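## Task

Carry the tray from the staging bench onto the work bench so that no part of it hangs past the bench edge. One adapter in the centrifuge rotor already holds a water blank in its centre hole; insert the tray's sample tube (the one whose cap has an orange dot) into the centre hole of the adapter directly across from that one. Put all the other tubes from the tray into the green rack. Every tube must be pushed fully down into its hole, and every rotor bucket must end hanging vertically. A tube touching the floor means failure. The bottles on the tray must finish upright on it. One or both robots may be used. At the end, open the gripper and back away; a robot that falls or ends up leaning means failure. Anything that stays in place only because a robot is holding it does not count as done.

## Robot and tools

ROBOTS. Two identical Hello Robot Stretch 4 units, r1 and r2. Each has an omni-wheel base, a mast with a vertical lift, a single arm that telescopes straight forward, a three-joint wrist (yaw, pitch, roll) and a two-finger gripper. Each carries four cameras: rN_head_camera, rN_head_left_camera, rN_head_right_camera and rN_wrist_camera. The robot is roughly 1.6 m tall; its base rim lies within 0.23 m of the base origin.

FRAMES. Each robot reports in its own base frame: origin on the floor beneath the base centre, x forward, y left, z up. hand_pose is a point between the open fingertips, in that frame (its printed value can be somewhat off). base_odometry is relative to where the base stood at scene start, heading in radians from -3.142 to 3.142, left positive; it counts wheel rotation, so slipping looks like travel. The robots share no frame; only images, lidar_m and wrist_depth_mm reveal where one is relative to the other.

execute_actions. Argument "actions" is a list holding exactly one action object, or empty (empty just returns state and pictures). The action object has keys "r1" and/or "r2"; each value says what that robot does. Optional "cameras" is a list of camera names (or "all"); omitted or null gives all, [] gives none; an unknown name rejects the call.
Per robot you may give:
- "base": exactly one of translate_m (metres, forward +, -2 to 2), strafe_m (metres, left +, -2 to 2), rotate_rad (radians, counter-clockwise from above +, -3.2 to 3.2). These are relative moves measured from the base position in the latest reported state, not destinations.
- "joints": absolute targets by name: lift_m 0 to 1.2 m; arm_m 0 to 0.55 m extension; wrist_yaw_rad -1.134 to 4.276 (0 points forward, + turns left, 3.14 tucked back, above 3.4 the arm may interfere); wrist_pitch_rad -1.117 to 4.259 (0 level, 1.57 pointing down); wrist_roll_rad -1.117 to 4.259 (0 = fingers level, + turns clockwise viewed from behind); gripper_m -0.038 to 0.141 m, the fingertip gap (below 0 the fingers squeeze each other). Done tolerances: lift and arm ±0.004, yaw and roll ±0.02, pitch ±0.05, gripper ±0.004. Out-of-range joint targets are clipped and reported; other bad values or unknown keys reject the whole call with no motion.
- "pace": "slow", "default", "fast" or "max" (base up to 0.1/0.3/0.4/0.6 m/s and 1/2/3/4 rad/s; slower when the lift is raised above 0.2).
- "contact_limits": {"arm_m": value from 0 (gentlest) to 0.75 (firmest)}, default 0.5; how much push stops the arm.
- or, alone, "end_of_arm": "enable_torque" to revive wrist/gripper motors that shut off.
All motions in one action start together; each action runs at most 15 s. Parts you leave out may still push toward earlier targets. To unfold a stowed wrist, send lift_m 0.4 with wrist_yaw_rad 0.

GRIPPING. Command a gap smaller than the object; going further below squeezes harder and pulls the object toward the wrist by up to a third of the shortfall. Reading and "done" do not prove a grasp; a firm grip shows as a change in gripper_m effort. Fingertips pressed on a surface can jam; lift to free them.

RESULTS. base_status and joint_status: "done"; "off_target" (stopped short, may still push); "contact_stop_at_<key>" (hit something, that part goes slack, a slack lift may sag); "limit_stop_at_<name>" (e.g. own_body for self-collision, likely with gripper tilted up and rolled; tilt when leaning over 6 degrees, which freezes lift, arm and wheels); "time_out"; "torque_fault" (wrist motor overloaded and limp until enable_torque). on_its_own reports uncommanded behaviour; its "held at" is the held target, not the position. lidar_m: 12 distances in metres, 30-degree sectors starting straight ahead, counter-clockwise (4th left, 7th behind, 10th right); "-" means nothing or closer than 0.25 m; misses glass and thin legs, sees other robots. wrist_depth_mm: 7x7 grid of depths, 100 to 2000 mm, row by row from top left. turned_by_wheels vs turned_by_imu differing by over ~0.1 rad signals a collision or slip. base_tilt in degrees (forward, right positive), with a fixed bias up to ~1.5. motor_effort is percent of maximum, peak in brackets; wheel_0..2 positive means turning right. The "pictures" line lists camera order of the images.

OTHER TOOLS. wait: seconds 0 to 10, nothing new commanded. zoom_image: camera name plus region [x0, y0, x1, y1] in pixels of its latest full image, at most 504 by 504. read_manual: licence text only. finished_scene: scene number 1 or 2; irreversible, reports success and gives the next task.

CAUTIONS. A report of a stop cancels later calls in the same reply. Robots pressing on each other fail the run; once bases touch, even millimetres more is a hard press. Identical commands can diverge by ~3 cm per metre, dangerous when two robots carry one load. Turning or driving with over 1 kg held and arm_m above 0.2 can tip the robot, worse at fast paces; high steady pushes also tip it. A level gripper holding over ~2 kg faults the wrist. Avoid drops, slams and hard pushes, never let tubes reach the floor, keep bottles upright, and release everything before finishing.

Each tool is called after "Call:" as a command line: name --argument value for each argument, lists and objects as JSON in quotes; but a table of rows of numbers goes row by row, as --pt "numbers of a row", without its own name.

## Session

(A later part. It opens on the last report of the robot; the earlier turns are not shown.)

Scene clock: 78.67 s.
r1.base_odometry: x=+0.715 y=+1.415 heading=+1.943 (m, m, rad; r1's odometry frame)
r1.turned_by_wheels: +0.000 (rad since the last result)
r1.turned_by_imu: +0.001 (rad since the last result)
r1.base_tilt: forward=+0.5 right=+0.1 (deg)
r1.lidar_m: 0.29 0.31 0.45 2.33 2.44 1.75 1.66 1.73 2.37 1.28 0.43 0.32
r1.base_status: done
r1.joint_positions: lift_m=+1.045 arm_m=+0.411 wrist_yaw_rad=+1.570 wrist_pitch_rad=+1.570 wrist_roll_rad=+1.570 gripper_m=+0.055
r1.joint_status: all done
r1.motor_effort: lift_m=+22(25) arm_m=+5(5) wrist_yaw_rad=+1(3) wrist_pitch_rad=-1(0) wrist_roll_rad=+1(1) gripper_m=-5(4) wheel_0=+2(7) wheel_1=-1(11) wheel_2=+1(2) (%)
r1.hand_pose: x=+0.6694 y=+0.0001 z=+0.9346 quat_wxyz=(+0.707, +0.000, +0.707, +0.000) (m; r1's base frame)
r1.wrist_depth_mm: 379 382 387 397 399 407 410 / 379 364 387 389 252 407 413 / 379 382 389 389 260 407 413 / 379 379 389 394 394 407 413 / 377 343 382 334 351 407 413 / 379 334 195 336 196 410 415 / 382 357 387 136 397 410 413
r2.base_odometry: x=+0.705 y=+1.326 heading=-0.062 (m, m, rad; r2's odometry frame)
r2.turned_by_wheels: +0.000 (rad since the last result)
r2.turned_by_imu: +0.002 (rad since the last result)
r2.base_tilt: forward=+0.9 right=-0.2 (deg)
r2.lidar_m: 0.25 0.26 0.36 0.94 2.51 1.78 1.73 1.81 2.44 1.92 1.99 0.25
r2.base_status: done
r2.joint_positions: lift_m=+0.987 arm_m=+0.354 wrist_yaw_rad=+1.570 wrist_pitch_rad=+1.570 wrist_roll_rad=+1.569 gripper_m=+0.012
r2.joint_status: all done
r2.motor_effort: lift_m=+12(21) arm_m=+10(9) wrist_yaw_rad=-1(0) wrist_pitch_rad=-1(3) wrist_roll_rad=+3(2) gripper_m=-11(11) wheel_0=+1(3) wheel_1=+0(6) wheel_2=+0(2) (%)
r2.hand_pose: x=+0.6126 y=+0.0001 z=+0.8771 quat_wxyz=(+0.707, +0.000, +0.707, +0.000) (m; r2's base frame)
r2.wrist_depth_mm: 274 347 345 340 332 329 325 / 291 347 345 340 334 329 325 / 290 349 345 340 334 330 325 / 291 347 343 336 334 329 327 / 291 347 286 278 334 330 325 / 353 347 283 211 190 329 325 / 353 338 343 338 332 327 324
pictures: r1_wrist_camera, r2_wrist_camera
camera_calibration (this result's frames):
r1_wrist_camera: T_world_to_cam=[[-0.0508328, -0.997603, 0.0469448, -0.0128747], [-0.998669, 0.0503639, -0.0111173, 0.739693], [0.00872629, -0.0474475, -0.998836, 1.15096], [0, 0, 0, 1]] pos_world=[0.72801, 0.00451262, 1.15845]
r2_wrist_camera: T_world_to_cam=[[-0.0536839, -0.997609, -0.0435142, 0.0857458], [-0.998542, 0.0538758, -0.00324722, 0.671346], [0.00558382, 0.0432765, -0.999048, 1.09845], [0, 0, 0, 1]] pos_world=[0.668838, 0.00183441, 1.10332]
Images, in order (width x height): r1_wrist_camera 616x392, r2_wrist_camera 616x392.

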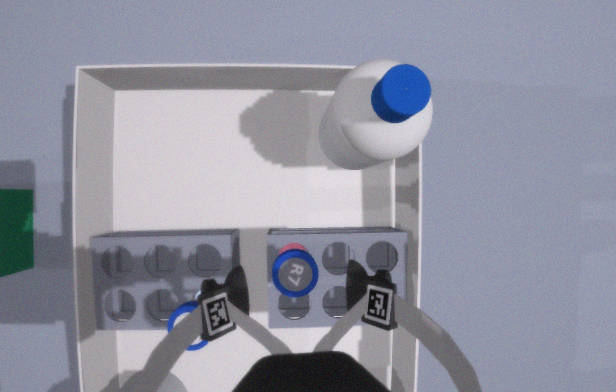

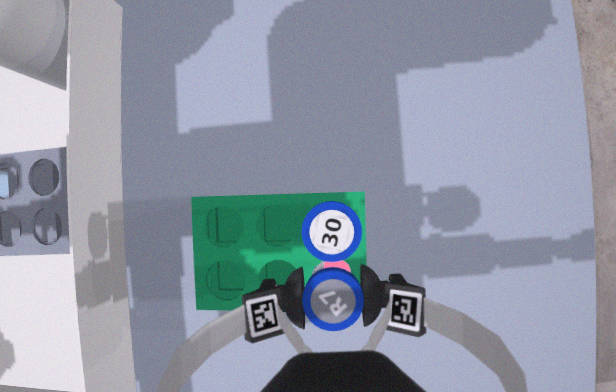

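Call:
execute_actions --actions '[{"r1": {"joints": {"lift_m": 0.992}}, "r2": {"joints": {"gripper_m": 0.055}}}]' --cameras '["r2_wrist_camera", "r1_wrist_camera"]'

Scene clock: 80.13 s.
r1.base_odometry: x=+0.715 y=+1.415 heading=+1.943 (m, m, rad; r1's odometry frame)
r1.turned_by_wheels: +0.000 (rad since the last result)
r1.turned_by_imu: +0.001 (rad since the last result)
r1.base_tilt: forward=+0.3 right=+0.3 (deg)
r1.lidar_m: 0.28 0.31 0.45 2.32 2.42 1.77 1.66 1.73 2.35 1.28 0.44 0.31
r1.base_status: not commanded
r1.joint_positions: lift_m=+0.992 arm_m=+0.411 wrist_yaw_rad=+1.570 wrist_pitch_rad=+1.570 wrist_roll_rad=+1.570 gripper_m=+0.055
r1.joint_status: all done
r1.motor_effort: lift_m=+18(22) arm_m=+5(5) wrist_yaw_rad=+2(3) wrist_pitch_rad=-1(1) wrist_roll_rad=+1(1) gripper_m=-3(4) wheel_0=+2(2) wheel_1=-1(1) wheel_2=+1(1) (%)
r1.hand_pose: x=+0.6694 y=+0.0001 z=+0.8820 quat_wxyz=(+0.707, +0.000, +0.707, +0.000) (m; r1's base frame)
r1.wrist_depth_mm: 327 330 306 342 279 351 357 / 291 330 332 334 198 351 355 / 297 332 334 338 212 353 357 / 298 330 336 340 342 353 357 / 278 301 336 282 290 351 359 / 274 274 194 220 196 355 357 / 271 271 334 136 310 353 359
r2.base_odometry: x=+0.705 y=+1.326 heading=-0.062 (m, m, rad; r2's odometry frame)
r2.turned_by_wheels: +0.000 (rad since the last result)
r2.turned_by_imu: +0.001 (rad since the last result)
r2.base_tilt: forward=+0.9 right=-0.2 (deg)
r2.lidar_m: 0.25 0.26 0.36 0.95 2.52 1.78 1.72 1.79 2.45 1.92 1.98 0.25
r2.base_status: not commanded
r2.joint_positions: lift_m=+0.987 arm_m=+0.354 wrist_yaw_rad=+1.570 wrist_pitch_rad=+1.570 wrist_roll_rad=+1.569 gripper_m=+0.055
r2.joint_status: all done
r2.motor_effort: lift_m=+12(13) arm_m=+10(10) wrist_yaw_rad=+1(0) wrist_pitch_rad=-2(2) wrist_roll_rad=+3(3) gripper_m=-1(11) wheel_0=+1(1) wheel_1=+0(0) wheel_2=+0(0) (%)
r2.hand_pose: x=+0.6126 y=+0.0001 z=+0.8771 quat_wxyz=(+0.707, +0.000, +0.707, +0.000) (m; r2's base frame)
r2.wrist_depth_mm: 274 349 345 340 336 329 325 / 290 349 343 340 334 330 325 / 291 347 347 340 336 329 325 / 290 349 343 336 334 329 325 / 293 349 285 279 334 330 325 / 353 349 283 217 196 329 327 / 353 349 345 248 332 329 325
pictures: r1_wrist_camera, r2_wrist_camera
camera_calibration (this result's frames):
r1_wrist_camera: T_world_to_cam=[[-0.0508326, -0.997603, 0.0469448, -0.0104031], [-0.998669, 0.0503637, -0.0111173, 0.73911], [0.0087263, -0.0474475, -0.998836, 1.09838], [0, 0, 0, 1]] pos_world=[0.728013, 0.00451264, 1.1058]
r2_wrist_camera: T_world_to_cam=[[-0.0536843, -0.997609, -0.043514, 0.0857458], [-0.998542, 0.0538761, -0.00324723, 0.671347], [0.00558383, 0.0432762, -0.999048, 1.09845], [0, 0, 0, 1]] pos_world=[0.668838, 0.00183437, 1.10332]
Images, in order (width x height): r1_wrist_camera 616x392, r2_wrist_camera 616x392.

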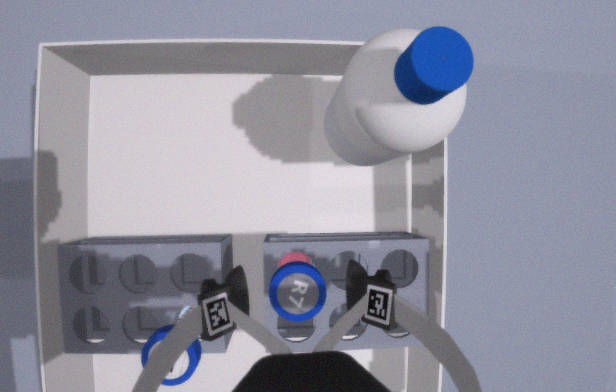

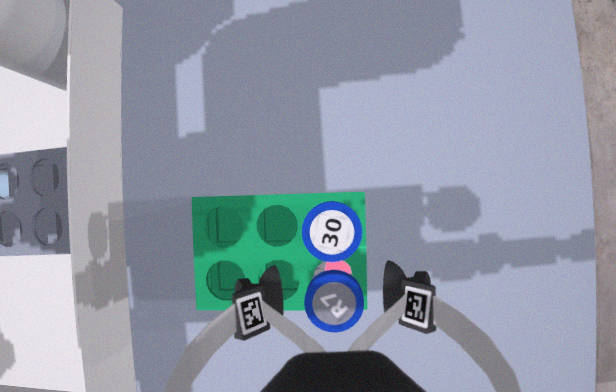

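Call:
execute_actions --actions '[{"r1": {"joints": {"gripper_m": 0.012}}, "r2": {"joints": {"lift_m": 1.04, "arm_m": 0.15}, "pace": "fast"}}]' --cameras '[]'

Call:
execute_actions --actions '[{"r1": {"joints": {"lift_m": 1.08}}, "r2": {"base": {"strafe_m": 0.307}, "pace": "fast"}}]' --cameras '["r2_wrist_camera", "r1_wrist_camera", "r1_head_left_camera"]'

Scene clock: 82.10 s.
r1.base_odometry: x=+0.715 y=+1.415 heading=+1.943 (m, m, rad; r1's odometry frame)
r1.turned_by_wheels: +0.000 (rad since the last result)
r1.turned_by_imu: +0.001 (rad since the last result)
r1.base_tilt: forward=+0.4 right=+0.1 (deg)
r1.lidar_m: 0.29 0.33 0.44 2.33 2.43 1.76 1.66 1.72 2.34 1.27 0.43 0.28
r1.base_status: not commanded
r1.joint_positions: lift_m=+0.992 arm_m=+0.411 wrist_yaw_rad=+1.570 wrist_pitch_rad=+1.570 wrist_roll_rad=+1.570 gripper_m=+0.012
r1.joint_status: all done
r1.motor_effort: lift_m=+18(18) arm_m=+5(5) wrist_yaw_rad=+2(1) wrist_pitch_rad=+0(1) wrist_roll_rad=+1(1) gripper_m=-14(15) wheel_0=+2(2) wheel_1=-1(1) wheel_2=+1(1) (%)
r1.hand_pose: x=+0.6694 y=+0.0001 z=+0.8820 quat_wxyz=(+0.707, +0.000, +0.707, +0.000) (m; r1's base frame)
r1.wrist_depth_mm: 325 332 306 338 279 353 355 / 291 329 332 334 198 351 355 / 296 330 336 340 211 351 357 / 297 330 334 340 343 353 357 / 279 300 330 282 290 353 357 / 274 273 189 213 189 355 359 / 272 271 276 134 310 353 357
r2.base_odometry: x=+0.705 y=+1.326 heading=-0.062 (m, m, rad; r2's odometry frame)
r2.turned_by_wheels: +0.000 (rad since the last result)
r2.turned_by_imu: +0.001 (rad since the last result)
r2.base_tilt: forward=+0.9 right=-0.2 (deg)
r2.lidar_m: 0.25 0.26 0.38 0.97 2.52 1.81 1.73 1.80 2.44 1.93 1.99 0.26
r2.base_status: not commanded
r2.joint_positions: lift_m=+1.040 arm_m=+0.152 wrist_yaw_rad=+1.570 wrist_pitch_rad=+1.570 wrist_roll_rad=+1.569 gripper_m=+0.055
r2.joint_status: all done
r2.motor_effort: lift_m=+22(23) arm_m=-9(10) wrist_yaw_rad=+0(0) wrist_pitch_rad=-3(4) wrist_roll_rad=+3(2) gripper_m=-6(1) wheel_0=+1(1) wheel_1=-1(1) wheel_2=+0(1) (%)
r2.hand_pose: x=+0.4100 y=+0.0001 z=+0.9293 quat_wxyz=(+0.707, +0.000, +0.707, +0.000) (m; r2's base frame)
r2.wrist_depth_mm: 375 402 351 334 387 382 1098 / 407 402 397 392 387 379 741 / 407 402 399 394 389 382 379 / 413 404 399 392 387 382 379 / 413 404 399 394 387 382 379 / 413 404 399 389 196 382 377 / 413 407 399 276 387 382 379
pictures: none
No camera images: the call's "cameras" was empty. Leave "cameras" out to get every camera's image.

Scene clock: 84.30 s.
r1.base_odometry: x=+0.715 y=+1.415 heading=+1.943 (m, m, rad; r1's odometry frame)
r1.turned_by_wheels: +0.000 (rad since the last result)
r1.turned_by_imu: +0.001 (rad since the last result)
r1.base_tilt: forward=+0.4 right=+0.1 (deg)
r1.lidar_m: 0.28 0.31 0.46 2.32 2.45 1.76 1.65 1.72 2.34 1.25 0.45 0.33
r1.base_status: not commanded
r1.joint_positions: lift_m=+1.080 arm_m=+0.411 wrist_yaw_rad=+1.570 wrist_pitch_rad=+1.570 wrist_roll_rad=+1.570 gripper_m=+0.012
r1.joint_status: all done
r1.motor_effort: lift_m=+24(24) arm_m=+5(5) wrist_yaw_rad=-1(3) wrist_pitch_rad=+0(1) wrist_roll_rad=+1(1) gripper_m=-14(12) wheel_0=+2(2) wheel_1=-1(1) wheel_2=+1(1) (%)
r1.hand_pose: x=+0.6694 y=+0.0001 z=+0.9695 quat_wxyz=(+0.707, +0.000, +0.707, +0.000) (m; r1's base frame)
r1.wrist_depth_mm: 413 415 424 430 436 445 449 / 413 410 418 427 433 442 445 / 410 415 421 427 296 445 445 / 413 415 424 430 433 442 449 / 413 359 394 370 375 445 449 / 413 387 188 213 188 442 449 / 415 357 424 134 433 442 452
r2.base_odometry: x=+0.724 y=+1.633 heading=-0.062 (m, m, rad; r2's odometry frame)
r2.turned_by_wheels: +0.000 (rad since the last result)
r2.turned_by_imu: +0.001 (rad since the last result)
r2.base_tilt: forward=+0.9 right=-0.2 (deg)
r2.lidar_m: 0.25 0.25 0.36 0.95 2.53 1.80 1.73 1.81 2.45 2.22 0.35 0.26
r2.base_status: done
r2.joint_positions: lift_m=+1.040 arm_m=+0.152 wrist_yaw_rad=+1.570 wrist_pitch_rad=+1.570 wrist_roll_rad=+1.569 gripper_m=+0.055
r2.joint_status: not commanded
r2.motor_effort: lift_m=+22(22) arm_m=-9(9) wrist_yaw_rad=+0(0) wrist_pitch_rad=-1(4) wrist_roll_rad=+3(3) gripper_m=-2(3) wheel_0=+0(11) wheel_1=-1(8) wheel_2=+0(2) (%)
r2.hand_pose: x=+0.4100 y=+0.0001 z=+0.9294 quat_wxyz=(+0.707, +0.000, +0.707, +0.000) (m; r2's base frame)
r2.wrist_depth_mm: 413 370 392 389 387 379 338 / 410 257 397 392 384 382 375 / 413 262 397 389 384 382 377 / 413 407 399 392 387 379 377 / 413 404 399 392 387 379 377 / 415 407 399 392 196 382 377 / 413 407 399 276 387 379 377
pictures: r1_head_left_camera, r1_wrist_camera, r2_wrist_camera
camera_calibration (this result's frames):
r1_wrist_camera: T_world_to_cam=[[-0.050833, -0.997603, 0.0469449, -0.0145096], [-0.998669, 0.0503642, -0.0111173, 0.740085], [0.00872628, -0.0474476, -0.998836, 1.18575], [0, 0, 0, 1]] pos_world=[0.728016, 0.00451258, 1.19328]
r2_wrist_camera: T_world_to_cam=[[-0.0536955, -0.997607, -0.0435601, 0.0771995], [-0.998542, 0.0538875, -0.00324477, 0.469144], [0.00558435, 0.0433224, -0.999046, 1.15177], [0, 0, 0, 1]] pos_world=[0.466173, 0.00183636, 1.15556]
Images, in order (width x height): r1_head_left_camera 420x672, r1_wrist_camera 616x392, r2_wrist_camera 616x392.

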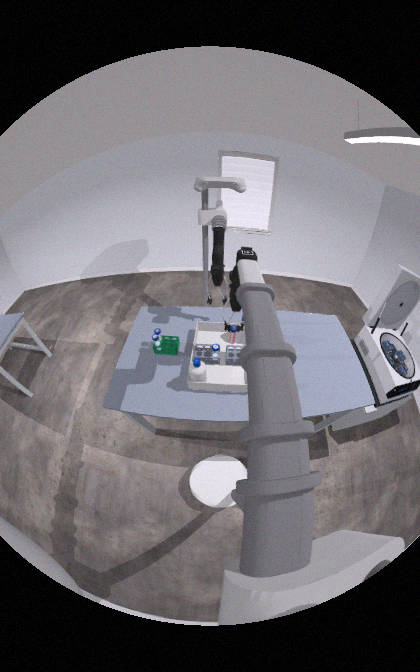

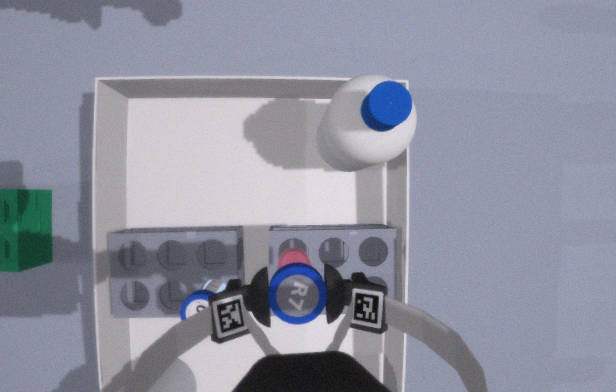

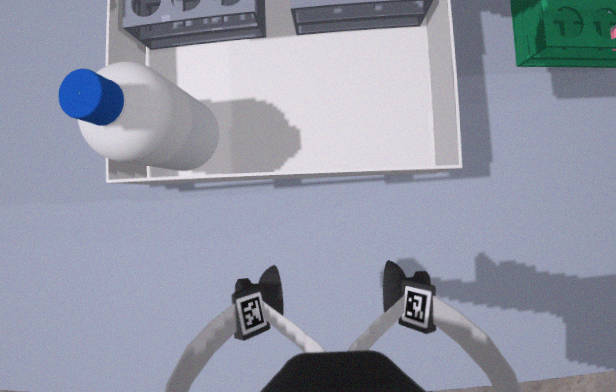

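Call:
execute_actions --actions '[{"r1": {"base": {"strafe_m": 0.3075}, "joints": {"arm_m": 0.418}, "pace": "fast"}}]' --cameras '["r1_wrist_camera", "r2_head_camera"]'

Scene clock: 86.67 s.
r1.base_odometry: x=+0.429 y=+1.303 heading=+1.943 (m, m, rad; r1's odometry frame)
r1.turned_by_wheels: +0.000 (rad since the last result)
r1.turned_by_imu: +0.001 (rad since the last result)
r1.base_tilt: forward=+0.4 right=+0.0 (deg)
r1.lidar_m: 0.28 0.32 0.48 2.04 2.43 1.78 1.65 1.73 2.35 1.36 0.45 0.32
r1.base_status: done
r1.joint_positions: lift_m=+1.080 arm_m=+0.417 wrist_yaw_rad=+1.570 wrist_pitch_rad=+1.570 wrist_roll_rad=+1.570 gripper_m=+0.012
r1.joint_status: all done
r1.motor_effort: lift_m=+23(24) arm_m=+5(4) wrist_yaw_rad=+1(2) wrist_pitch_rad=+0(1) wrist_roll_rad=+1(1) gripper_m=-13(14) wheel_0=+1(7) wheel_1=+0(11) wheel_2=+1(2) (%)
r1.hand_pose: x=+0.6754 y=+0.0001 z=+0.9696 quat_wxyz=(+0.707, +0.000, +0.707, +0.000) (m; r1's base frame)
r1.wrist_depth_mm: 410 418 421 430 433 442 445 / 413 415 424 430 433 442 445 / 413 418 424 430 436 442 445 / 413 418 421 430 436 439 445 / 415 418 366 373 410 379 397 / 415 418 188 213 188 410 404 / 415 418 424 134 399 442 449
r2.base_odometry: x=+0.724 y=+1.633 heading=-0.062 (m, m, rad; r2's odometry frame)
r2.turned_by_wheels: +0.000 (rad since the last result)
r2.turned_by_imu: +0.001 (rad since the last result)
r2.base_tilt: forward=+0.9 right=-0.2 (deg)
r2.lidar_m: 0.25 0.26 0.37 0.96 2.52 1.78 1.74 1.81 2.44 2.25 0.36 0.25
r2.base_status: not commanded
r2.joint_positions: lift_m=+1.040 arm_m=+0.152 wrist_yaw_rad=+1.570 wrist_pitch_rad=+1.570 wrist_roll_rad=+1.569 gripper_m=+0.055
r2.joint_status: not commanded
r2.motor_effort: lift_m=+22(22) arm_m=-9(9) wrist_yaw_rad=+1(1) wrist_pitch_rad=-2(3) wrist_roll_rad=+3(2) gripper_m=-1(0) wheel_0=-1(0) wheel_1=-1(1) wheel_2=+1(1) (%)
r2.hand_pose: x=+0.4100 y=+0.0001 z=+0.9294 quat_wxyz=(+0.707, +0.000, +0.707, +0.000) (m; r2's base frame)
r2.wrist_depth_mm: 413 373 389 389 382 379 338 / 413 258 397 392 384 379 377 / 413 264 394 392 384 382 377 / 410 404 397 392 387 379 377 / 413 410 399 394 387 382 375 / 413 407 399 394 196 382 377 / 413 407 399 276 387 377 377
pictures: r1_wrist_camera, r2_head_camera
camera_calibration (this result's frames):
r1_wrist_camera: T_world_to_cam=[[-0.0508331, -0.997603, 0.0469449, -0.0142089], [-0.998669, 0.0503643, -0.0111173, 0.746093], [0.00872627, -0.0474476, -0.998836, 1.18581], [0, 0, 0, 1]] pos_world=[0.73403, 0.00451259, 1.19339]
Images, in order (width x height): r1_wrist_camera 616x392, r2_head_camera 420x560.

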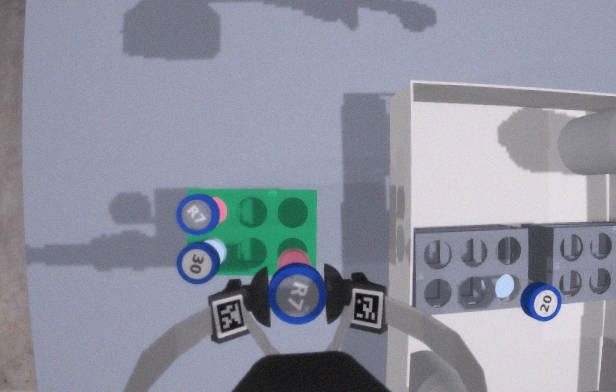

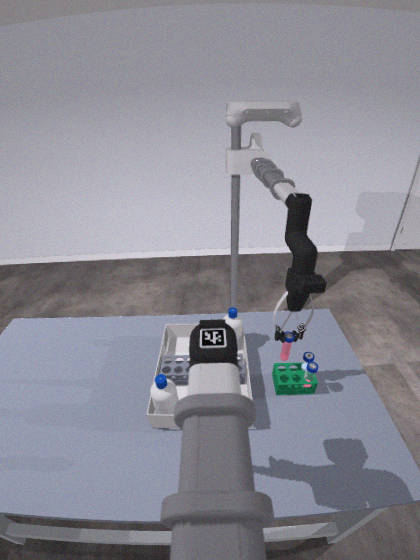

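Call:
zoom_image --camera "r1_wrist_camera" --region '[170, 180, 350, 340]'

Region (170, 180, 350, 340) of r1_wrist_camera's 616x392 image, scaled by 2.800.

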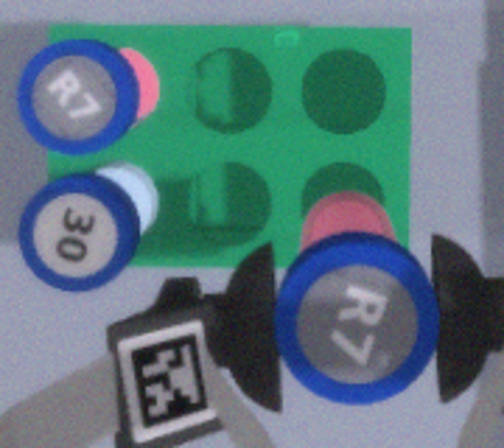

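Call:
execute_actions --actions '[{"r1": {"joints": {"lift_m": 0.989}, "pace": "slow"}, "r2": {"joints": {"arm_m": 0.442}, "pace": "fast"}}]' --cameras '["r1_wrist_camera", "r2_wrist_camera"]'

Scene clock: 90.00 s.
r1.base_odometry: x=+0.429 y=+1.303 heading=+1.944 (m, m, rad; r1's odometry frame)
r1.turned_by_wheels: +0.000 (rad since the last result)
r1.turned_by_imu: +0.001 (rad since the last result)
r1.base_tilt: forward=+0.4 right=+0.1 (deg)
r1.lidar_m: 0.29 0.32 0.46 2.02 2.46 1.78 1.67 1.73 2.35 1.35 0.42 0.31
r1.base_status: not commanded
r1.joint_positions: lift_m=+0.989 arm_m=+0.417 wrist_yaw_rad=+1.570 wrist_pitch_rad=+1.570 wrist_roll_rad=+1.570 gripper_m=+0.012
r1.joint_status: all done
r1.motor_effort: lift_m=+18(22) arm_m=+5(5) wrist_yaw_rad=+0(1) wrist_pitch_rad=-1(0) wrist_roll_rad=+1(1) gripper_m=-15(13) wheel_0=+1(1) wheel_1=+0(0) wheel_2=+1(1) (%)
r1.hand_pose: x=+0.6754 y=+0.0001 z=+0.8790 quat_wxyz=(+0.707, +0.000, +0.707, +0.000) (m; r1's base frame)
r1.wrist_depth_mm: 325 330 334 338 343 347 353 / 325 329 336 338 342 345 347 / 325 332 334 340 342 347 353 / 325 329 330 338 342 345 353 / 325 329 274 278 343 315 306 / 327 327 188 213 188 287 289 / 324 329 336 134 342 287 353
r2.base_odometry: x=+0.724 y=+1.633 heading=-0.062 (m, m, rad; r2's odometry frame)
r2.turned_by_wheels: +0.000 (rad since the last result)
r2.turned_by_imu: +0.001 (rad since the last result)
r2.base_tilt: forward=+0.9 right=-0.2 (deg)
r2.lidar_m: 0.25 0.25 0.37 0.96 2.51 1.80 1.72 1.78 2.45 2.22 0.37 0.27
r2.base_status: not commanded
r2.joint_positions: lift_m=+1.040 arm_m=+0.440 wrist_yaw_rad=+1.570 wrist_pitch_rad=+1.570 wrist_roll_rad=+1.569 gripper_m=+0.055
r2.joint_status: all done
r2.motor_effort: lift_m=+22(22) arm_m=+9(10) wrist_yaw_rad=+0(0) wrist_pitch_rad=-2(2) wrist_roll_rad=+3(3) gripper_m=-4(3) wheel_0=-1(0) wheel_1=-1(1) wheel_2=+1(1) (%)
r2.hand_pose: x=+0.6987 y=+0.0001 z=+0.9294 quat_wxyz=(+0.707, +0.000, +0.707, +0.000) (m; r2's base frame)
r2.wrist_depth_mm: 413 407 399 389 387 379 377 / 410 402 394 387 245 377 375 / 413 402 397 387 297 377 375 / 413 399 397 389 387 379 375 / 413 373 368 343 351 379 375 / 413 347 334 329 196 377 347 / 413 399 394 274 384 334 345
pictures: r1_wrist_camera, r2_wrist_camera
camera_calibration (this result's frames):
r1_wrist_camera: T_world_to_cam=[[-0.050833, -0.997603, 0.0469449, -0.00995546], [-0.998669, 0.0503642, -0.0111173, 0.745088], [0.00872628, -0.0474476, -0.998836, 1.09531], [0, 0, 0, 1]] pos_world=[0.734032, 0.0045126, 1.10279]
r2_wrist_camera: T_world_to_cam=[[-0.0536957, -0.997607, -0.0435601, 0.0927027], [-0.998542, 0.0538877, -0.00324477, 0.757445], [0.00558436, 0.0433224, -0.999046, 1.15016], [0, 0, 0, 1]] pos_world=[0.754895, 0.00183635, 1.15556]
Images, in order (width x height): r1_wrist_camera 616x392, r2_wrist_camera 616x392.

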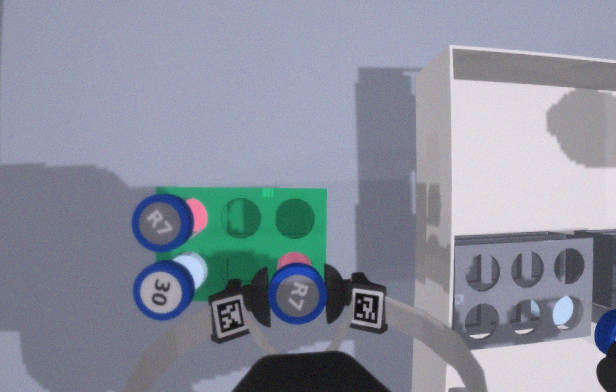

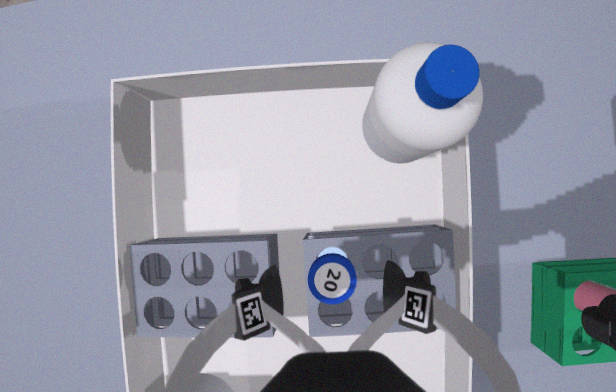

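Call:
execute_actions --actions '[{"r1": {"joints": {"gripper_m": 0.046}}, "r2": {"joints": {"lift_m": 0.99}}}]' --cameras '["r1_wrist_camera", "r2_wrist_camera"]'

Scene clock: 91.20 s.
r1.base_odometry: x=+0.429 y=+1.303 heading=+1.944 (m, m, rad; r1's odometry frame)
r1.turned_by_wheels: +0.000 (rad since the last result)
r1.turned_by_imu: +0.000 (rad since the last result)
r1.base_tilt: forward=+0.5 right=+0.1 (deg)
r1.lidar_m: 0.29 0.33 0.45 2.02 2.47 1.76 1.67 1.71 2.37 1.34 0.45 0.30
r1.base_status: not commanded
r1.joint_positions: lift_m=+0.989 arm_m=+0.417 wrist_yaw_rad=+1.570 wrist_pitch_rad=+1.570 wrist_roll_rad=+1.570 gripper_m=+0.046
r1.joint_status: all done
r1.motor_effort: lift_m=+18(18) arm_m=+5(5) wrist_yaw_rad=+2(0) wrist_pitch_rad=+1(1) wrist_roll_rad=+1(1) gripper_m=-5(12) wheel_0=+1(1) wheel_1=+0(0) wheel_2=+1(1) (%)
r1.hand_pose: x=+0.6754 y=+0.0001 z=+0.8790 quat_wxyz=(+0.707, +0.000, +0.707, +0.000) (m; r1's base frame)
r1.wrist_depth_mm: 325 329 336 338 343 347 353 / 325 330 336 340 343 345 347 / 325 329 336 338 343 347 351 / 325 329 329 338 343 345 353 / 325 329 276 281 343 317 307 / 325 330 201 218 193 287 290 / 327 330 336 137 345 345 319
r2.base_odometry: x=+0.724 y=+1.633 heading=-0.062 (m, m, rad; r2's odometry frame)
r2.turned_by_wheels: +0.000 (rad since the last result)
r2.turned_by_imu: +0.001 (rad since the last result)
r2.base_tilt: forward=+0.9 right=-0.2 (deg)
r2.lidar_m: 0.25 0.25 0.35 0.95 2.52 1.80 1.73 1.79 2.45 2.25 0.36 0.26
r2.base_status: not commanded
r2.joint_positions: lift_m=+0.990 arm_m=+0.440 wrist_yaw_rad=+1.570 wrist_pitch_rad=+1.570 wrist_roll_rad=+1.569 gripper_m=+0.055
r2.joint_status: all done
r2.motor_effort: lift_m=+13(21) arm_m=+9(9) wrist_yaw_rad=+0(0) wrist_pitch_rad=-3(2) wrist_roll_rad=+3(3) gripper_m=-1(1) wheel_0=+0(0) wheel_1=-1(1) wheel_2=+1(1) (%)
r2.hand_pose: x=+0.6987 y=+0.0001 z=+0.8801 quat_wxyz=(+0.707, +0.000, +0.707, +0.000) (m; r2's base frame)
r2.wrist_depth_mm: 359 351 347 342 263 156 329 / 359 317 342 338 202 190 327 / 359 349 343 338 297 325 329 / 359 349 345 340 334 330 329 / 357 294 338 338 306 298 329 / 357 290 285 217 196 273 329 / 359 298 286 220 276 301 329
pictures: r1_wrist_camera, r2_wrist_camera
camera_calibration (this result's frames):
r1_wrist_camera: T_world_to_cam=[[-0.0508334, -0.997603, 0.0469448, -0.009955], [-0.998669, 0.0503645, -0.0111173, 0.74509], [0.00872626, -0.0474475, -0.998836, 1.09531], [0, 0, 0, 1]] pos_world=[0.734034, 0.00451258, 1.10279]
r2_wrist_camera: T_world_to_cam=[[-0.0536957, -0.997607, -0.04356, 0.0905575], [-0.998542, 0.0538877, -0.00324478, 0.757287], [0.00558436, 0.0433222, -0.999046, 1.10096], [0, 0, 0, 1]] pos_world=[0.754897, 0.00183633, 1.10631]
Images, in order (width x height): r1_wrist_camera 616x392, r2_wrist_camera 616x392.

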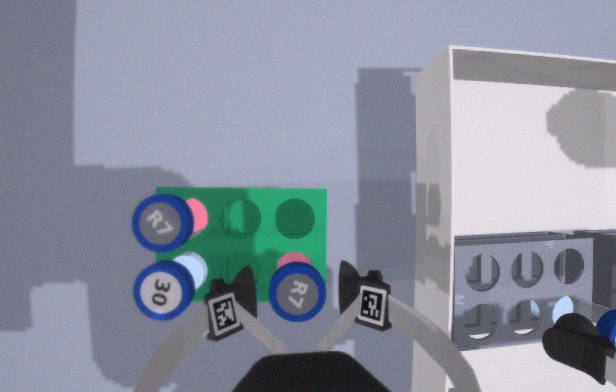

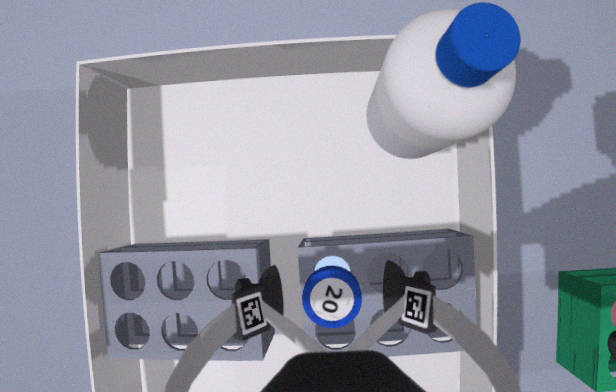

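Call:
execute_actions --actions '[{"r1": {"joints": {"lift_m": 1.06}, "pace": "fast"}, "r2": {"joints": {"gripper_m": 0.012}}}]' --cameras '[]'

Call:
execute_actions --actions '[{"r1": {"joints": {"arm_m": 0.15}, "pace": "max"}, "r2": {"joints": {"lift_m": 1.07}, "pace": "fast"}}]' --cameras '["r2_wrist_camera"]'

Scene clock: 92.70 s.
r1.base_odometry: x=+0.429 y=+1.303 heading=+1.944 (m, m, rad; r1's odometry frame)
r1.turned_by_wheels: +0.000 (rad since the last result)
r1.turned_by_imu: +0.001 (rad since the last result)
r1.base_tilt: forward=+0.5 right=+0.1 (deg)
r1.lidar_m: 0.29 0.31 0.44 2.02 2.47 1.77 1.68 1.73 2.35 1.35 0.44 0.31
r1.base_status: not commanded
r1.joint_positions: lift_m=+1.060 arm_m=+0.417 wrist_yaw_rad=+1.570 wrist_pitch_rad=+1.570 wrist_roll_rad=+1.570 gripper_m=+0.046
r1.joint_status: all done
r1.motor_effort: lift_m=+23(29) arm_m=+5(5) wrist_yaw_rad=+1(1) wrist_pitch_rad=+0(0) wrist_roll_rad=+1(1) gripper_m=-3(5) wheel_0=+1(1) wheel_1=+0(0) wheel_2=+1(1) (%)
r1.hand_pose: x=+0.6754 y=+0.0001 z=+0.9495 quat_wxyz=(+0.707, +0.000, +0.707, +0.000) (m; r1's base frame)
r1.wrist_depth_mm: 394 397 404 410 413 421 430 / 392 399 402 407 415 421 424 / 394 399 404 407 415 421 427 / 394 397 402 410 415 421 424 / 394 399 345 349 413 389 373 / 394 397 202 410 194 387 293 / 397 399 404 137 399 424 427
r2.base_odometry: x=+0.724 y=+1.633 heading=-0.062 (m, m, rad; r2's odometry frame)
r2.turned_by_wheels: +0.000 (rad since the last result)
r2.turned_by_imu: +0.001 (rad since the last result)
r2.base_tilt: forward=+1.0 right=-0.1 (deg)
r2.lidar_m: 0.25 0.26 0.37 0.95 2.52 1.79 1.74 1.80 2.43 2.21 0.36 0.26
r2.base_status: not commanded
r2.joint_positions: lift_m=+0.990 arm_m=+0.440 wrist_yaw_rad=+1.570 wrist_pitch_rad=+1.570 wrist_roll_rad=+1.569 gripper_m=+0.012
r2.joint_status: all done
r2.motor_effort: lift_m=+13(12) arm_m=+9(9) wrist_yaw_rad=+0(0) wrist_pitch_rad=-3(2) wrist_roll_rad=+2(3) gripper_m=-8(10) wheel_0=+0(0) wheel_1=-1(1) wheel_2=+1(1) (%)
r2.hand_pose: x=+0.6987 y=+0.0001 z=+0.8801 quat_wxyz=(+0.707, +0.000, +0.707, +0.000) (m; r2's base frame)
r2.wrist_depth_mm: 359 353 347 342 263 156 329 / 357 317 343 338 202 190 327 / 357 349 343 340 298 327 329 / 359 347 345 340 336 330 327 / 357 294 338 338 278 300 329 / 359 289 283 211 190 273 329 / 359 291 298 281 276 276 329
pictures: none
No camera images: the call's "cameras" was empty. Leave "cameras" out to get every camera's image.

Scene clock: 94.23 s.
r1.base_odometry: x=+0.429 y=+1.303 heading=+1.943 (m, m, rad; r1's odometry frame)
r1.turned_by_wheels: +0.000 (rad since the last result)
r1.turned_by_imu: +0.001 (rad since the last result)
r1.base_tilt: forward=+0.4 right=+0.0 (deg)
r1.lidar_m: 0.28 0.33 0.46 2.03 2.47 1.79 1.67 1.73 2.35 1.33 0.44 0.30
r1.base_status: not commanded
r1.joint_positions: lift_m=+1.060 arm_m=+0.151 wrist_yaw_rad=+1.570 wrist_pitch_rad=+1.570 wrist_roll_rad=+1.570 gripper_m=+0.046
r1.joint_status: all done
r1.motor_effort: lift_m=+23(23) arm_m=-5(6) wrist_yaw_rad=+3(0) wrist_pitch_rad=-1(1) wrist_roll_rad=+1(1) gripper_m=-5(4) wheel_0=+1(1) wheel_1=+0(0) wheel_2=+1(1) (%)
r1.hand_pose: x=+0.4093 y=+0.0001 z=+0.9495 quat_wxyz=(+0.707, +0.000, +0.707, +0.000) (m; r1's base frame)
r1.wrist_depth_mm: 394 399 404 410 389 359 379 / 392 402 404 413 415 415 424 / 394 399 404 410 392 272 427 / 394 399 407 410 415 347 430 / 394 399 404 413 421 424 430 / 394 399 201 410 193 424 433 / 1138 1138 946 137 1205 1229 1229
r2.base_odometry: x=+0.724 y=+1.633 heading=-0.062 (m, m, rad; r2's odometry frame)
r2.turned_by_wheels: +0.000 (rad since the last result)
r2.turned_by_imu: +0.001 (rad since the last result)
r2.base_tilt: forward=+0.9 right=-0.2 (deg)
r2.lidar_m: 0.25 0.26 0.34 0.93 2.52 1.79 1.74 1.80 2.45 2.23 0.36 0.25
r2.base_status: not commanded
r2.joint_positions: lift_m=+1.070 arm_m=+0.440 wrist_yaw_rad=+1.570 wrist_pitch_rad=+1.570 wrist_roll_rad=+1.569 gripper_m=+0.012
r2.joint_status: all done
r2.motor_effort: lift_m=+22(25) arm_m=+9(9) wrist_yaw_rad=+0(1) wrist_pitch_rad=-4(3) wrist_roll_rad=+3(3) gripper_m=-12(10) wheel_0=-1(0) wheel_1=-1(1) wheel_2=+0(1) (%)
r2.hand_pose: x=+0.6987 y=+0.0001 z=+0.9594 quat_wxyz=(+0.707, +0.000, +0.707, +0.000) (m; r2's base frame)
r2.wrist_depth_mm: 445 436 427 421 415 413 404 / 445 433 427 415 276 407 404 / 442 430 427 421 297 407 404 / 442 433 427 421 413 410 404 / 442 430 394 362 357 407 404 / 442 436 364 211 190 402 347 / 445 436 415 418 413 338 404
pictures: r2_wrist_camera
camera_calibration (this result's frames):
r2_wrist_camera: T_world_to_cam=[[-0.0536958, -0.997607, -0.04356, 0.0940085], [-0.998542, 0.0538878, -0.00324478, 0.757548], [0.00558437, 0.0433222, -0.999046, 1.1801], [0, 0, 0, 1]] pos_world=[0.754901, 0.00183632, 1.18553]
Images, in order (width x height): r2_wrist_camera 616x392.

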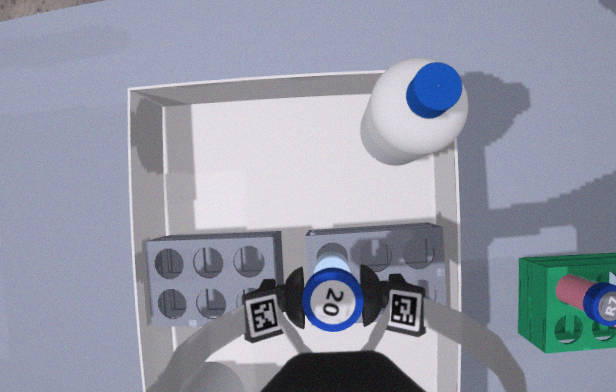

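Call:
execute_actions --actions '[{"r1": {"base": {"translate_m": -0.3}, "joints": {"arm_m": 0.0}, "pace": "fast"}, "r2": {"base": {"strafe_m": -0.228}, "joints": {"arm_m": 0.354}, "pace": "fast"}}]' --cameras '["r2_wrist_camera"]'

Call:
zoom_image --camera "r2_wrist_camera" --region '[280, 180, 460, 340]'

Scene clock: 96.77 s.
r1.base_odometry: x=+0.538 y=+1.024 heading=+1.944 (m, m, rad; r1's odometry frame)
r1.turned_by_wheels: +0.000 (rad since the last result)
r1.turned_by_imu: +0.001 (rad since the last result)
r1.base_tilt: forward=+0.3 right=+0.1 (deg)
r1.lidar_m: 0.58 0.62 2.10 2.41 2.02 1.45 1.38 1.43 1.94 3.20 0.86 0.61
r1.base_status: done
r1.joint_positions: lift_m=+1.060 arm_m=+0.001 wrist_yaw_rad=+1.570 wrist_pitch_rad=+1.570 wrist_roll_rad=+1.570 gripper_m=+0.046
r1.joint_status: all done
r1.motor_effort: lift_m=+23(23) arm_m=-5(4) wrist_yaw_rad=+2(2) wrist_pitch_rad=-1(0) wrist_roll_rad=+1(1) gripper_m=-6(5) wheel_0=+1(5) wheel_1=+0(5) wheel_2=+0(9) (%)
r1.hand_pose: x=+0.2592 y=+0.0001 z=+0.9495 quat_wxyz=(+0.707, +0.000, +0.707, +0.000) (m; r1's base frame)
r1.wrist_depth_mm: 1118 1118 1160 1160 1182 1205 1229 / 1138 1138 1182 1182 1205 1205 1229 / 1138 1138 1138 1160 1182 1205 1229 / 1138 1160 1182 1182 1182 1229 1255 / 1138 1138 1160 960 1205 1229 1229 / 1138 1160 201 960 193 1229 1229 / 1118 1160 1160 137 1205 1205 1229
r2.base_odometry: x=+0.710 y=+1.405 heading=-0.062 (m, m, rad; r2's odometry frame)
r2.turned_by_wheels: +0.000 (rad since the last result)
r2.turned_by_imu: +0.002 (rad since the last result)
r2.base_tilt: forward=+1.0 right=-0.2 (deg)
r2.lidar_m: 0.25 0.26 0.37 0.97 2.52 1.81 1.72 1.80 2.45 2.01 0.37 0.26
r2.base_status: done
r2.joint_positions: lift_m=+1.070 arm_m=+0.356 wrist_yaw_rad=+1.570 wrist_pitch_rad=+1.570 wrist_roll_rad=+1.569 gripper_m=+0.012
r2.joint_status: all done
r2.motor_effort: lift_m=+21(22) arm_m=-9(11) wrist_yaw_rad=+1(1) wrist_pitch_rad=-1(3) wrist_roll_rad=+3(2) gripper_m=-14(13) wheel_0=-2(10) wheel_1=+2(10) wheel_2=+2(1) (%)
r2.hand_pose: x=+0.6139 y=+0.0001 z=+0.9594 quat_wxyz=(+0.707, +0.000, +0.707, +0.000) (m; r2's base frame)
r2.wrist_depth_mm: 404 289 415 424 418 407 404 / 442 436 413 424 415 410 407 / 439 433 430 424 418 410 404 / 379 375 427 421 413 410 404 / 439 433 427 364 357 410 407 / 436 439 387 212 190 410 404 / 439 430 397 421 415 410 404
pictures: r2_wrist_camera
camera_calibration (this result's frames):
r2_wrist_camera: T_world_to_cam=[[-0.0536957, -0.997607, -0.04356, 0.0894581], [-0.998542, 0.0538877, -0.00324478, 0.672896], [0.00558436, 0.0433222, -0.999046, 1.18061], [0, 0, 0, 1]] pos_world=[0.670125, 0.00183633, 1.18557]
Images, in order (width x height): r2_wrist_camera 616x392.

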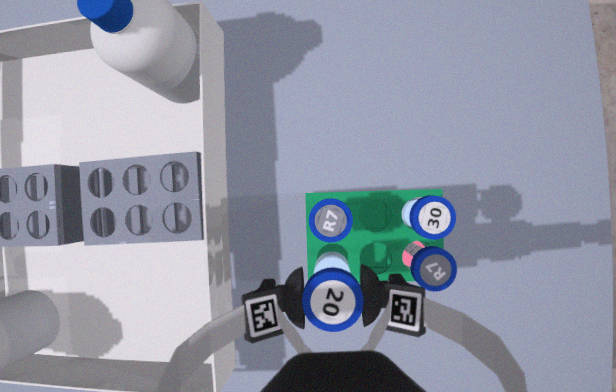

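Region (280, 180, 460, 340) of r2_wrist_camera's 616x392 image, scaled by 2.800.

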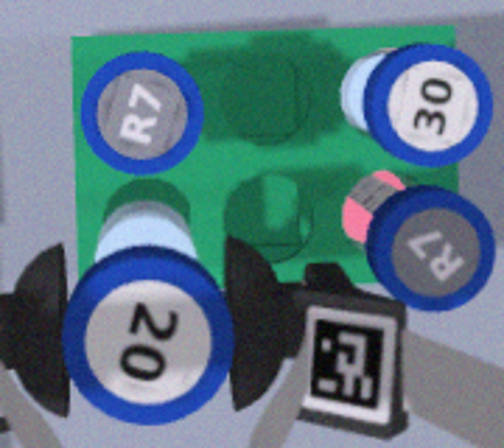

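Call:
execute_actions --actions '[{"r2": {"joints": {"lift_m": 0.987}, "pace": "slow"}}]' --cameras '[]'

Call:
execute_actions --actions '[{"r2": {"joints": {"gripper_m": 0.046}}}]' --cameras '["r2_wrist_camera"]'

Scene clock: 98.43 s.
r1.base_odometry: x=+0.538 y=+1.024 heading=+1.944 (m, m, rad; r1's odometry frame)
r1.turned_by_wheels: +0.000 (rad since the last result)
r1.turned_by_imu: +0.001 (rad since the last result)
r1.base_tilt: forward=+0.4 right=+0.2 (deg)
r1.lidar_m: 0.58 0.63 2.09 2.40 2.02 1.47 1.36 1.43 1.92 3.21 0.88 0.61
r1.base_status: not commanded
r1.joint_positions: lift_m=+1.060 arm_m=+0.001 wrist_yaw_rad=+1.570 wrist_pitch_rad=+1.570 wrist_roll_rad=+1.570 gripper_m=+0.046
r1.joint_status: not commanded
r1.motor_effort: lift_m=+23(23) arm_m=-5(5) wrist_yaw_rad=+1(1) wrist_pitch_rad=-1(0) wrist_roll_rad=+1(1) gripper_m=-5(4) wheel_0=+1(1) wheel_1=+0(0) wheel_2=+0(1) (%)
r1.hand_pose: x=+0.2592 y=+0.0001 z=+0.9495 quat_wxyz=(+0.707, +0.000, +0.707, +0.000) (m; r1's base frame)
r1.wrist_depth_mm: 1138 1138 1138 1182 1205 1229 1229 / 1118 1138 1160 1182 1205 1229 1229 / 1138 1138 1160 1182 1205 1205 1229 / 1138 1160 1182 1182 1182 1229 1255 / 1138 1160 1182 960 1182 1229 1255 / 1118 1160 200 976 194 1205 1229 / 1118 1118 1160 137 1205 1205 1229
r2.base_odometry: x=+0.710 y=+1.405 heading=-0.062 (m, m, rad; r2's odometry frame)
r2.turned_by_wheels: +0.000 (rad since the last result)
r2.turned_by_imu: +0.001 (rad since the last result)
r2.base_tilt: forward=+0.9 right=-0.2 (deg)
r2.lidar_m: 0.25 0.27 0.35 0.96 2.52 1.78 1.73 1.80 2.45 2.01 0.35 0.25
r2.base_status: not commanded
r2.joint_positions: lift_m=+0.987 arm_m=+0.356 wrist_yaw_rad=+1.570 wrist_pitch_rad=+1.570 wrist_roll_rad=+1.569 gripper_m=+0.012
r2.joint_status: all done
r2.motor_effort: lift_m=+12(21) arm_m=-9(9) wrist_yaw_rad=-1(1) wrist_pitch_rad=-5(1) wrist_roll_rad=+3(3) gripper_m=-10(12) wheel_0=-1(1) wheel_1=+2(2) wheel_2=+1(2) (%)
r2.hand_pose: x=+0.6139 y=+0.0001 z=+0.8771 quat_wxyz=(+0.707, +0.000, +0.707, +0.000) (m; r2's base frame)
r2.wrist_depth_mm: 262 258 343 340 334 327 325 / 355 347 343 340 334 329 324 / 353 343 345 340 336 329 325 / 291 286 343 338 330 329 325 / 324 317 343 279 276 245 325 / 355 349 289 211 190 211 327 / 353 347 338 336 332 329 325
pictures: none
No camera images: the call's "cameras" was empty. Leave "cameras" out to get every camera's image.

Scene clock: 99.57 s.
r1.base_odometry: x=+0.538 y=+1.024 heading=+1.944 (m, m, rad; r1's odometry frame)
r1.turned_by_wheels: +0.000 (rad since the last result)
r1.turned_by_imu: +0.000 (rad since the last result)
r1.base_tilt: forward=+0.4 right=+0.1 (deg)
r1.lidar_m: 0.55 0.63 2.09 2.43 2.04 1.48 1.38 1.40 1.94 3.20 0.90 0.62
r1.base_status: not commanded
r1.joint_positions: lift_m=+1.060 arm_m=+0.001 wrist_yaw_rad=+1.570 wrist_pitch_rad=+1.570 wrist_roll_rad=+1.570 gripper_m=+0.046
r1.joint_status: not commanded
r1.motor_effort: lift_m=+23(23) arm_m=-5(5) wrist_yaw_rad=+0(1) wrist_pitch_rad=+0(0) wrist_roll_rad=+1(1) gripper_m=-6(4) wheel_0=+1(1) wheel_1=+0(0) wheel_2=+1(0) (%)
r1.hand_pose: x=+0.2592 y=+0.0001 z=+0.9495 quat_wxyz=(+0.707, +0.000, +0.707, +0.000) (m; r1's base frame)
r1.wrist_depth_mm: 1138 1138 1160 1160 1182 1182 1229 / 1118 1138 1160 1182 1205 1205 1255 / 1138 1160 1160 1182 1205 1205 1229 / 1138 1160 1182 1182 1205 1229 1205 / 1118 1160 1160 976 1229 1229 1229 / 1118 1160 201 960 193 1229 1255 / 1160 1160 1160 137 1205 1229 1229
r2.base_odometry: x=+0.710 y=+1.405 heading=-0.062 (m, m, rad; r2's odometry frame)
r2.turned_by_wheels: +0.000 (rad since the last result)
r2.turned_by_imu: +0.000 (rad since the last result)
r2.base_tilt: forward=+1.0 right=-0.2 (deg)
r2.lidar_m: 0.25 0.25 0.36 0.96 2.50 1.80 1.72 1.79 2.45 2.00 0.36 0.25
r2.base_status: not commanded
r2.joint_positions: lift_m=+0.987 arm_m=+0.356 wrist_yaw_rad=+1.570 wrist_pitch_rad=+1.570 wrist_roll_rad=+1.569 gripper_m=+0.046
r2.joint_status: all done
r2.motor_effort: lift_m=+13(13) arm_m=-9(9) wrist_yaw_rad=+1(0) wrist_pitch_rad=-3(2) wrist_roll_rad=+3(3) gripper_m=-1(12) wheel_0=-1(1) wheel_1=+2(2) wheel_2=+1(2) (%)
r2.hand_pose: x=+0.6139 y=+0.0001 z=+0.8771 quat_wxyz=(+0.707, +0.000, +0.707, +0.000) (m; r2's base frame)
r2.wrist_depth_mm: 260 258 343 340 334 329 325 / 351 347 343 342 332 329 325 / 353 343 345 340 334 330 325 / 293 286 343 338 329 327 325 / 324 317 343 281 274 245 325 / 355 349 287 216 196 212 327 / 353 351 343 251 332 329 325
pictures: r2_wrist_camera
camera_calibration (this result's frames):
r2_wrist_camera: T_world_to_cam=[[-0.0536957, -0.997607, -0.04356, 0.0858749], [-0.998542, 0.0538877, -0.00324478, 0.672627], [0.00558436, 0.0433222, -0.999046, 1.09844], [0, 0, 0, 1]] pos_world=[0.670123, 0.00183632, 1.10331]
Images, in order (width x height): r2_wrist_camera 616x392.

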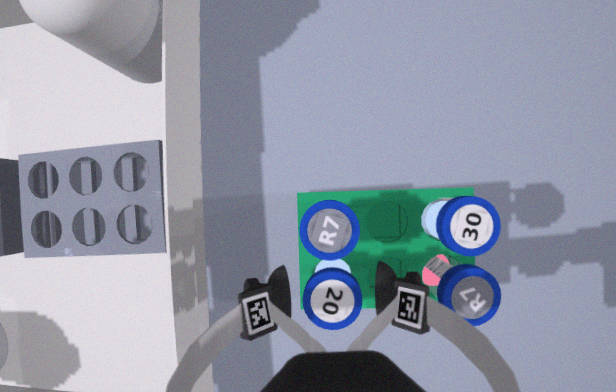

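Call:
execute_actions --actions '[{"r2": {"base": {"translate_m": -0.25}, "joints": {"lift_m": 1.06, "arm_m": 0.0}, "pace": "fast"}}]' --cameras '["r2_head_camera", "r1_head_camera", "r1_head_right_camera", "r2_head_left_camera"]'

Scene clock: 102.80 s.
r1.base_odometry: x=+0.538 y=+1.024 heading=+1.944 (m, m, rad; r1's odometry frame)
r1.turned_by_wheels: +0.000 (rad since the last result)
r1.turned_by_imu: +0.001 (rad since the last result)
r1.base_tilt: forward=+0.4 right=+0.1 (deg)
r1.lidar_m: 0.59 0.64 2.07 2.42 2.01 1.47 1.37 1.44 1.95 3.20 0.90 0.64
r1.base_status: not commanded
r1.joint_positions: lift_m=+1.060 arm_m=+0.001 wrist_yaw_rad=+1.570 wrist_pitch_rad=+1.570 wrist_roll_rad=+1.570 gripper_m=+0.046
r1.joint_status: not commanded
r1.motor_effort: lift_m=+23(23) arm_m=-5(5) wrist_yaw_rad=+1(2) wrist_pitch_rad=-1(0) wrist_roll_rad=+1(1) gripper_m=-4(6) wheel_0=+1(1) wheel_1=-1(0) wheel_2=+1(0) (%)
r1.hand_pose: x=+0.2592 y=+0.0001 z=+0.9495 quat_wxyz=(+0.707, +0.000, +0.707, +0.000) (m; r1's base frame)
r1.wrist_depth_mm: 1118 1138 1160 1182 1182 1229 1205 / 1138 1118 1182 1182 1205 1205 1229 / 1160 1160 1160 1160 1182 1205 1205 / 1138 1138 1160 1160 1182 1205 1229 / 1118 1138 1182 976 1182 1229 1229 / 1138 1138 200 960 194 1205 1255 / 1118 1138 1160 137 1205 1205 1255
r2.base_odometry: x=+0.461 y=+1.421 heading=-0.062 (m, m, rad; r2's odometry frame)
r2.turned_by_wheels: +0.000 (rad since the last result)
r2.turned_by_imu: +0.003 (rad since the last result)
r2.base_tilt: forward=+1.0 right=-0.1 (deg)
r2.lidar_m: 0.47 0.53 0.71 3.22 2.15 1.53 1.48 1.54 2.10 2.05 2.06 0.52
r2.base_status: done
r2.joint_positions: lift_m=+1.060 arm_m=+0.003 wrist_yaw_rad=+1.570 wrist_pitch_rad=+1.570 wrist_roll_rad=+1.569 gripper_m=+0.046
r2.joint_status: all done
r2.motor_effort: lift_m=+22(23) arm_m=-9(11) wrist_yaw_rad=+0(0) wrist_pitch_rad=-3(3) wrist_roll_rad=+3(3) gripper_m=-1(2) wheel_0=+0(5) wheel_1=-1(4) wheel_2=-1(9) (%)
r2.hand_pose: x=+0.2609 y=+0.0001 z=+0.9494 quat_wxyz=(+0.707, +0.000, +0.707, +0.000) (m; r2's base frame)
r2.wrist_depth_mm: 436 430 424 809 1160 585 1182 / 1255 1229 1205 1182 1138 1138 1138 / 1255 1205 1182 1205 1182 1182 1160 / 1255 1229 1205 1182 1160 1160 1138 / 1255 1229 1205 1042 1182 1138 1138 / 1255 1229 1205 976 196 1160 1160 / 1255 1229 1229 559 960 1138 1118
pictures: r1_head_camera, r1_head_right_camera, r2_head_camera, r2_head_left_camera
Images, in order (width x height): r1_head_camera 420x560, r1_head_right_camera 420x672, r2_head_camera 420x560, r2_head_left_camera 420x672.

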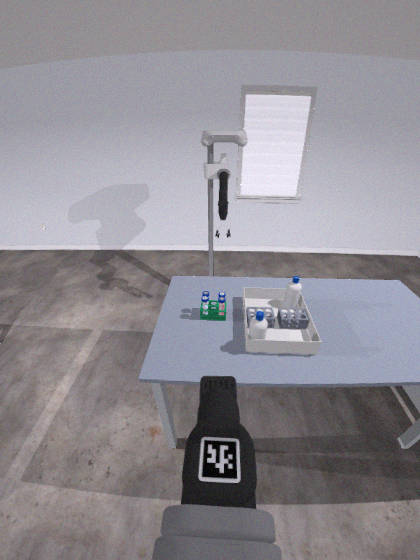

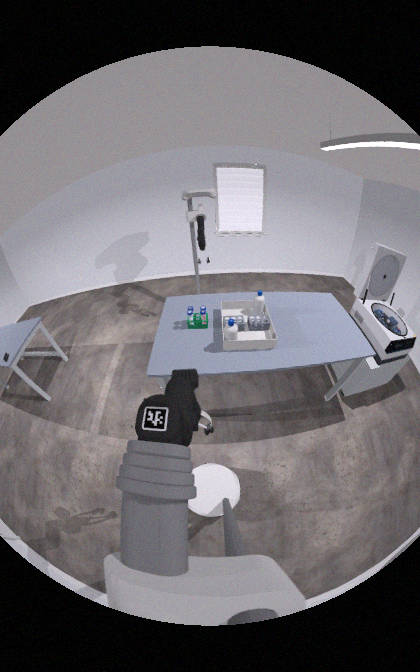

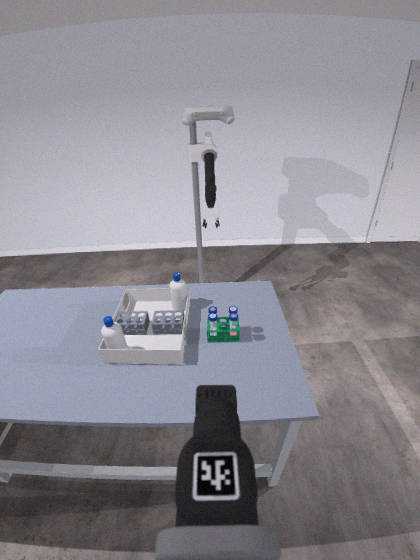

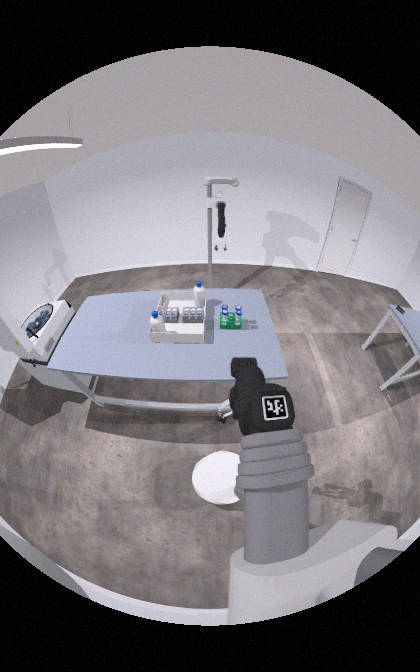

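Call:
zoom_image --camera "r2_head_camera" --region '[90, 260, 270, 380]'

Call:
zoom_image --camera "r1_head_right_camera" --region '[350, 285, 420, 355]'

Call:
zoom_image --camera "r1_head_camera" --region '[185, 275, 245, 335]'

Region (90, 260, 270, 380) of r2_head_camera's 420x560 image, scaled by 2.800, with more detail than that image has.

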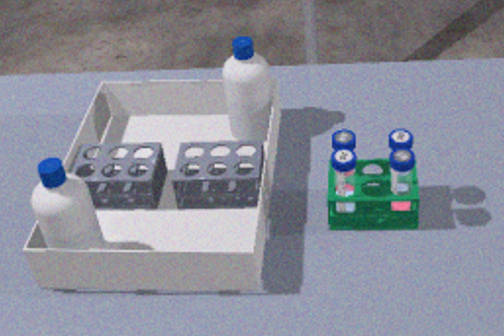

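Region (350, 285, 420, 355) of r1_head_right_camera's 420x672 image, scaled by 7.200, with more detail than that image has.

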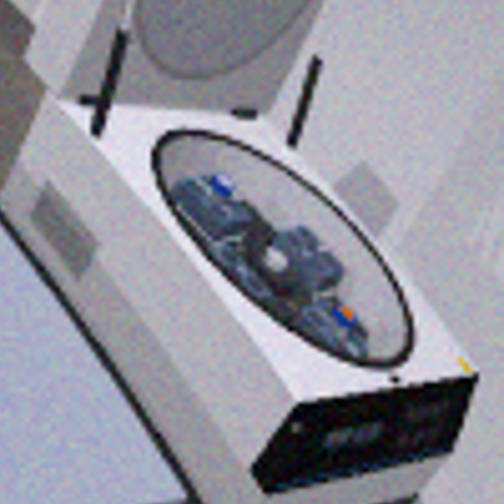

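Region (185, 275, 245, 335) of r1_head_camera's 420x560 image, scaled by 8.400, with more detail than that image has.

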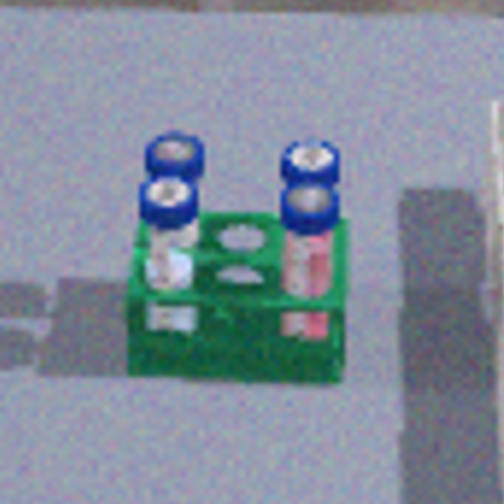

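Call:
finished_scene --scene 1

The scene is finished: the task was done.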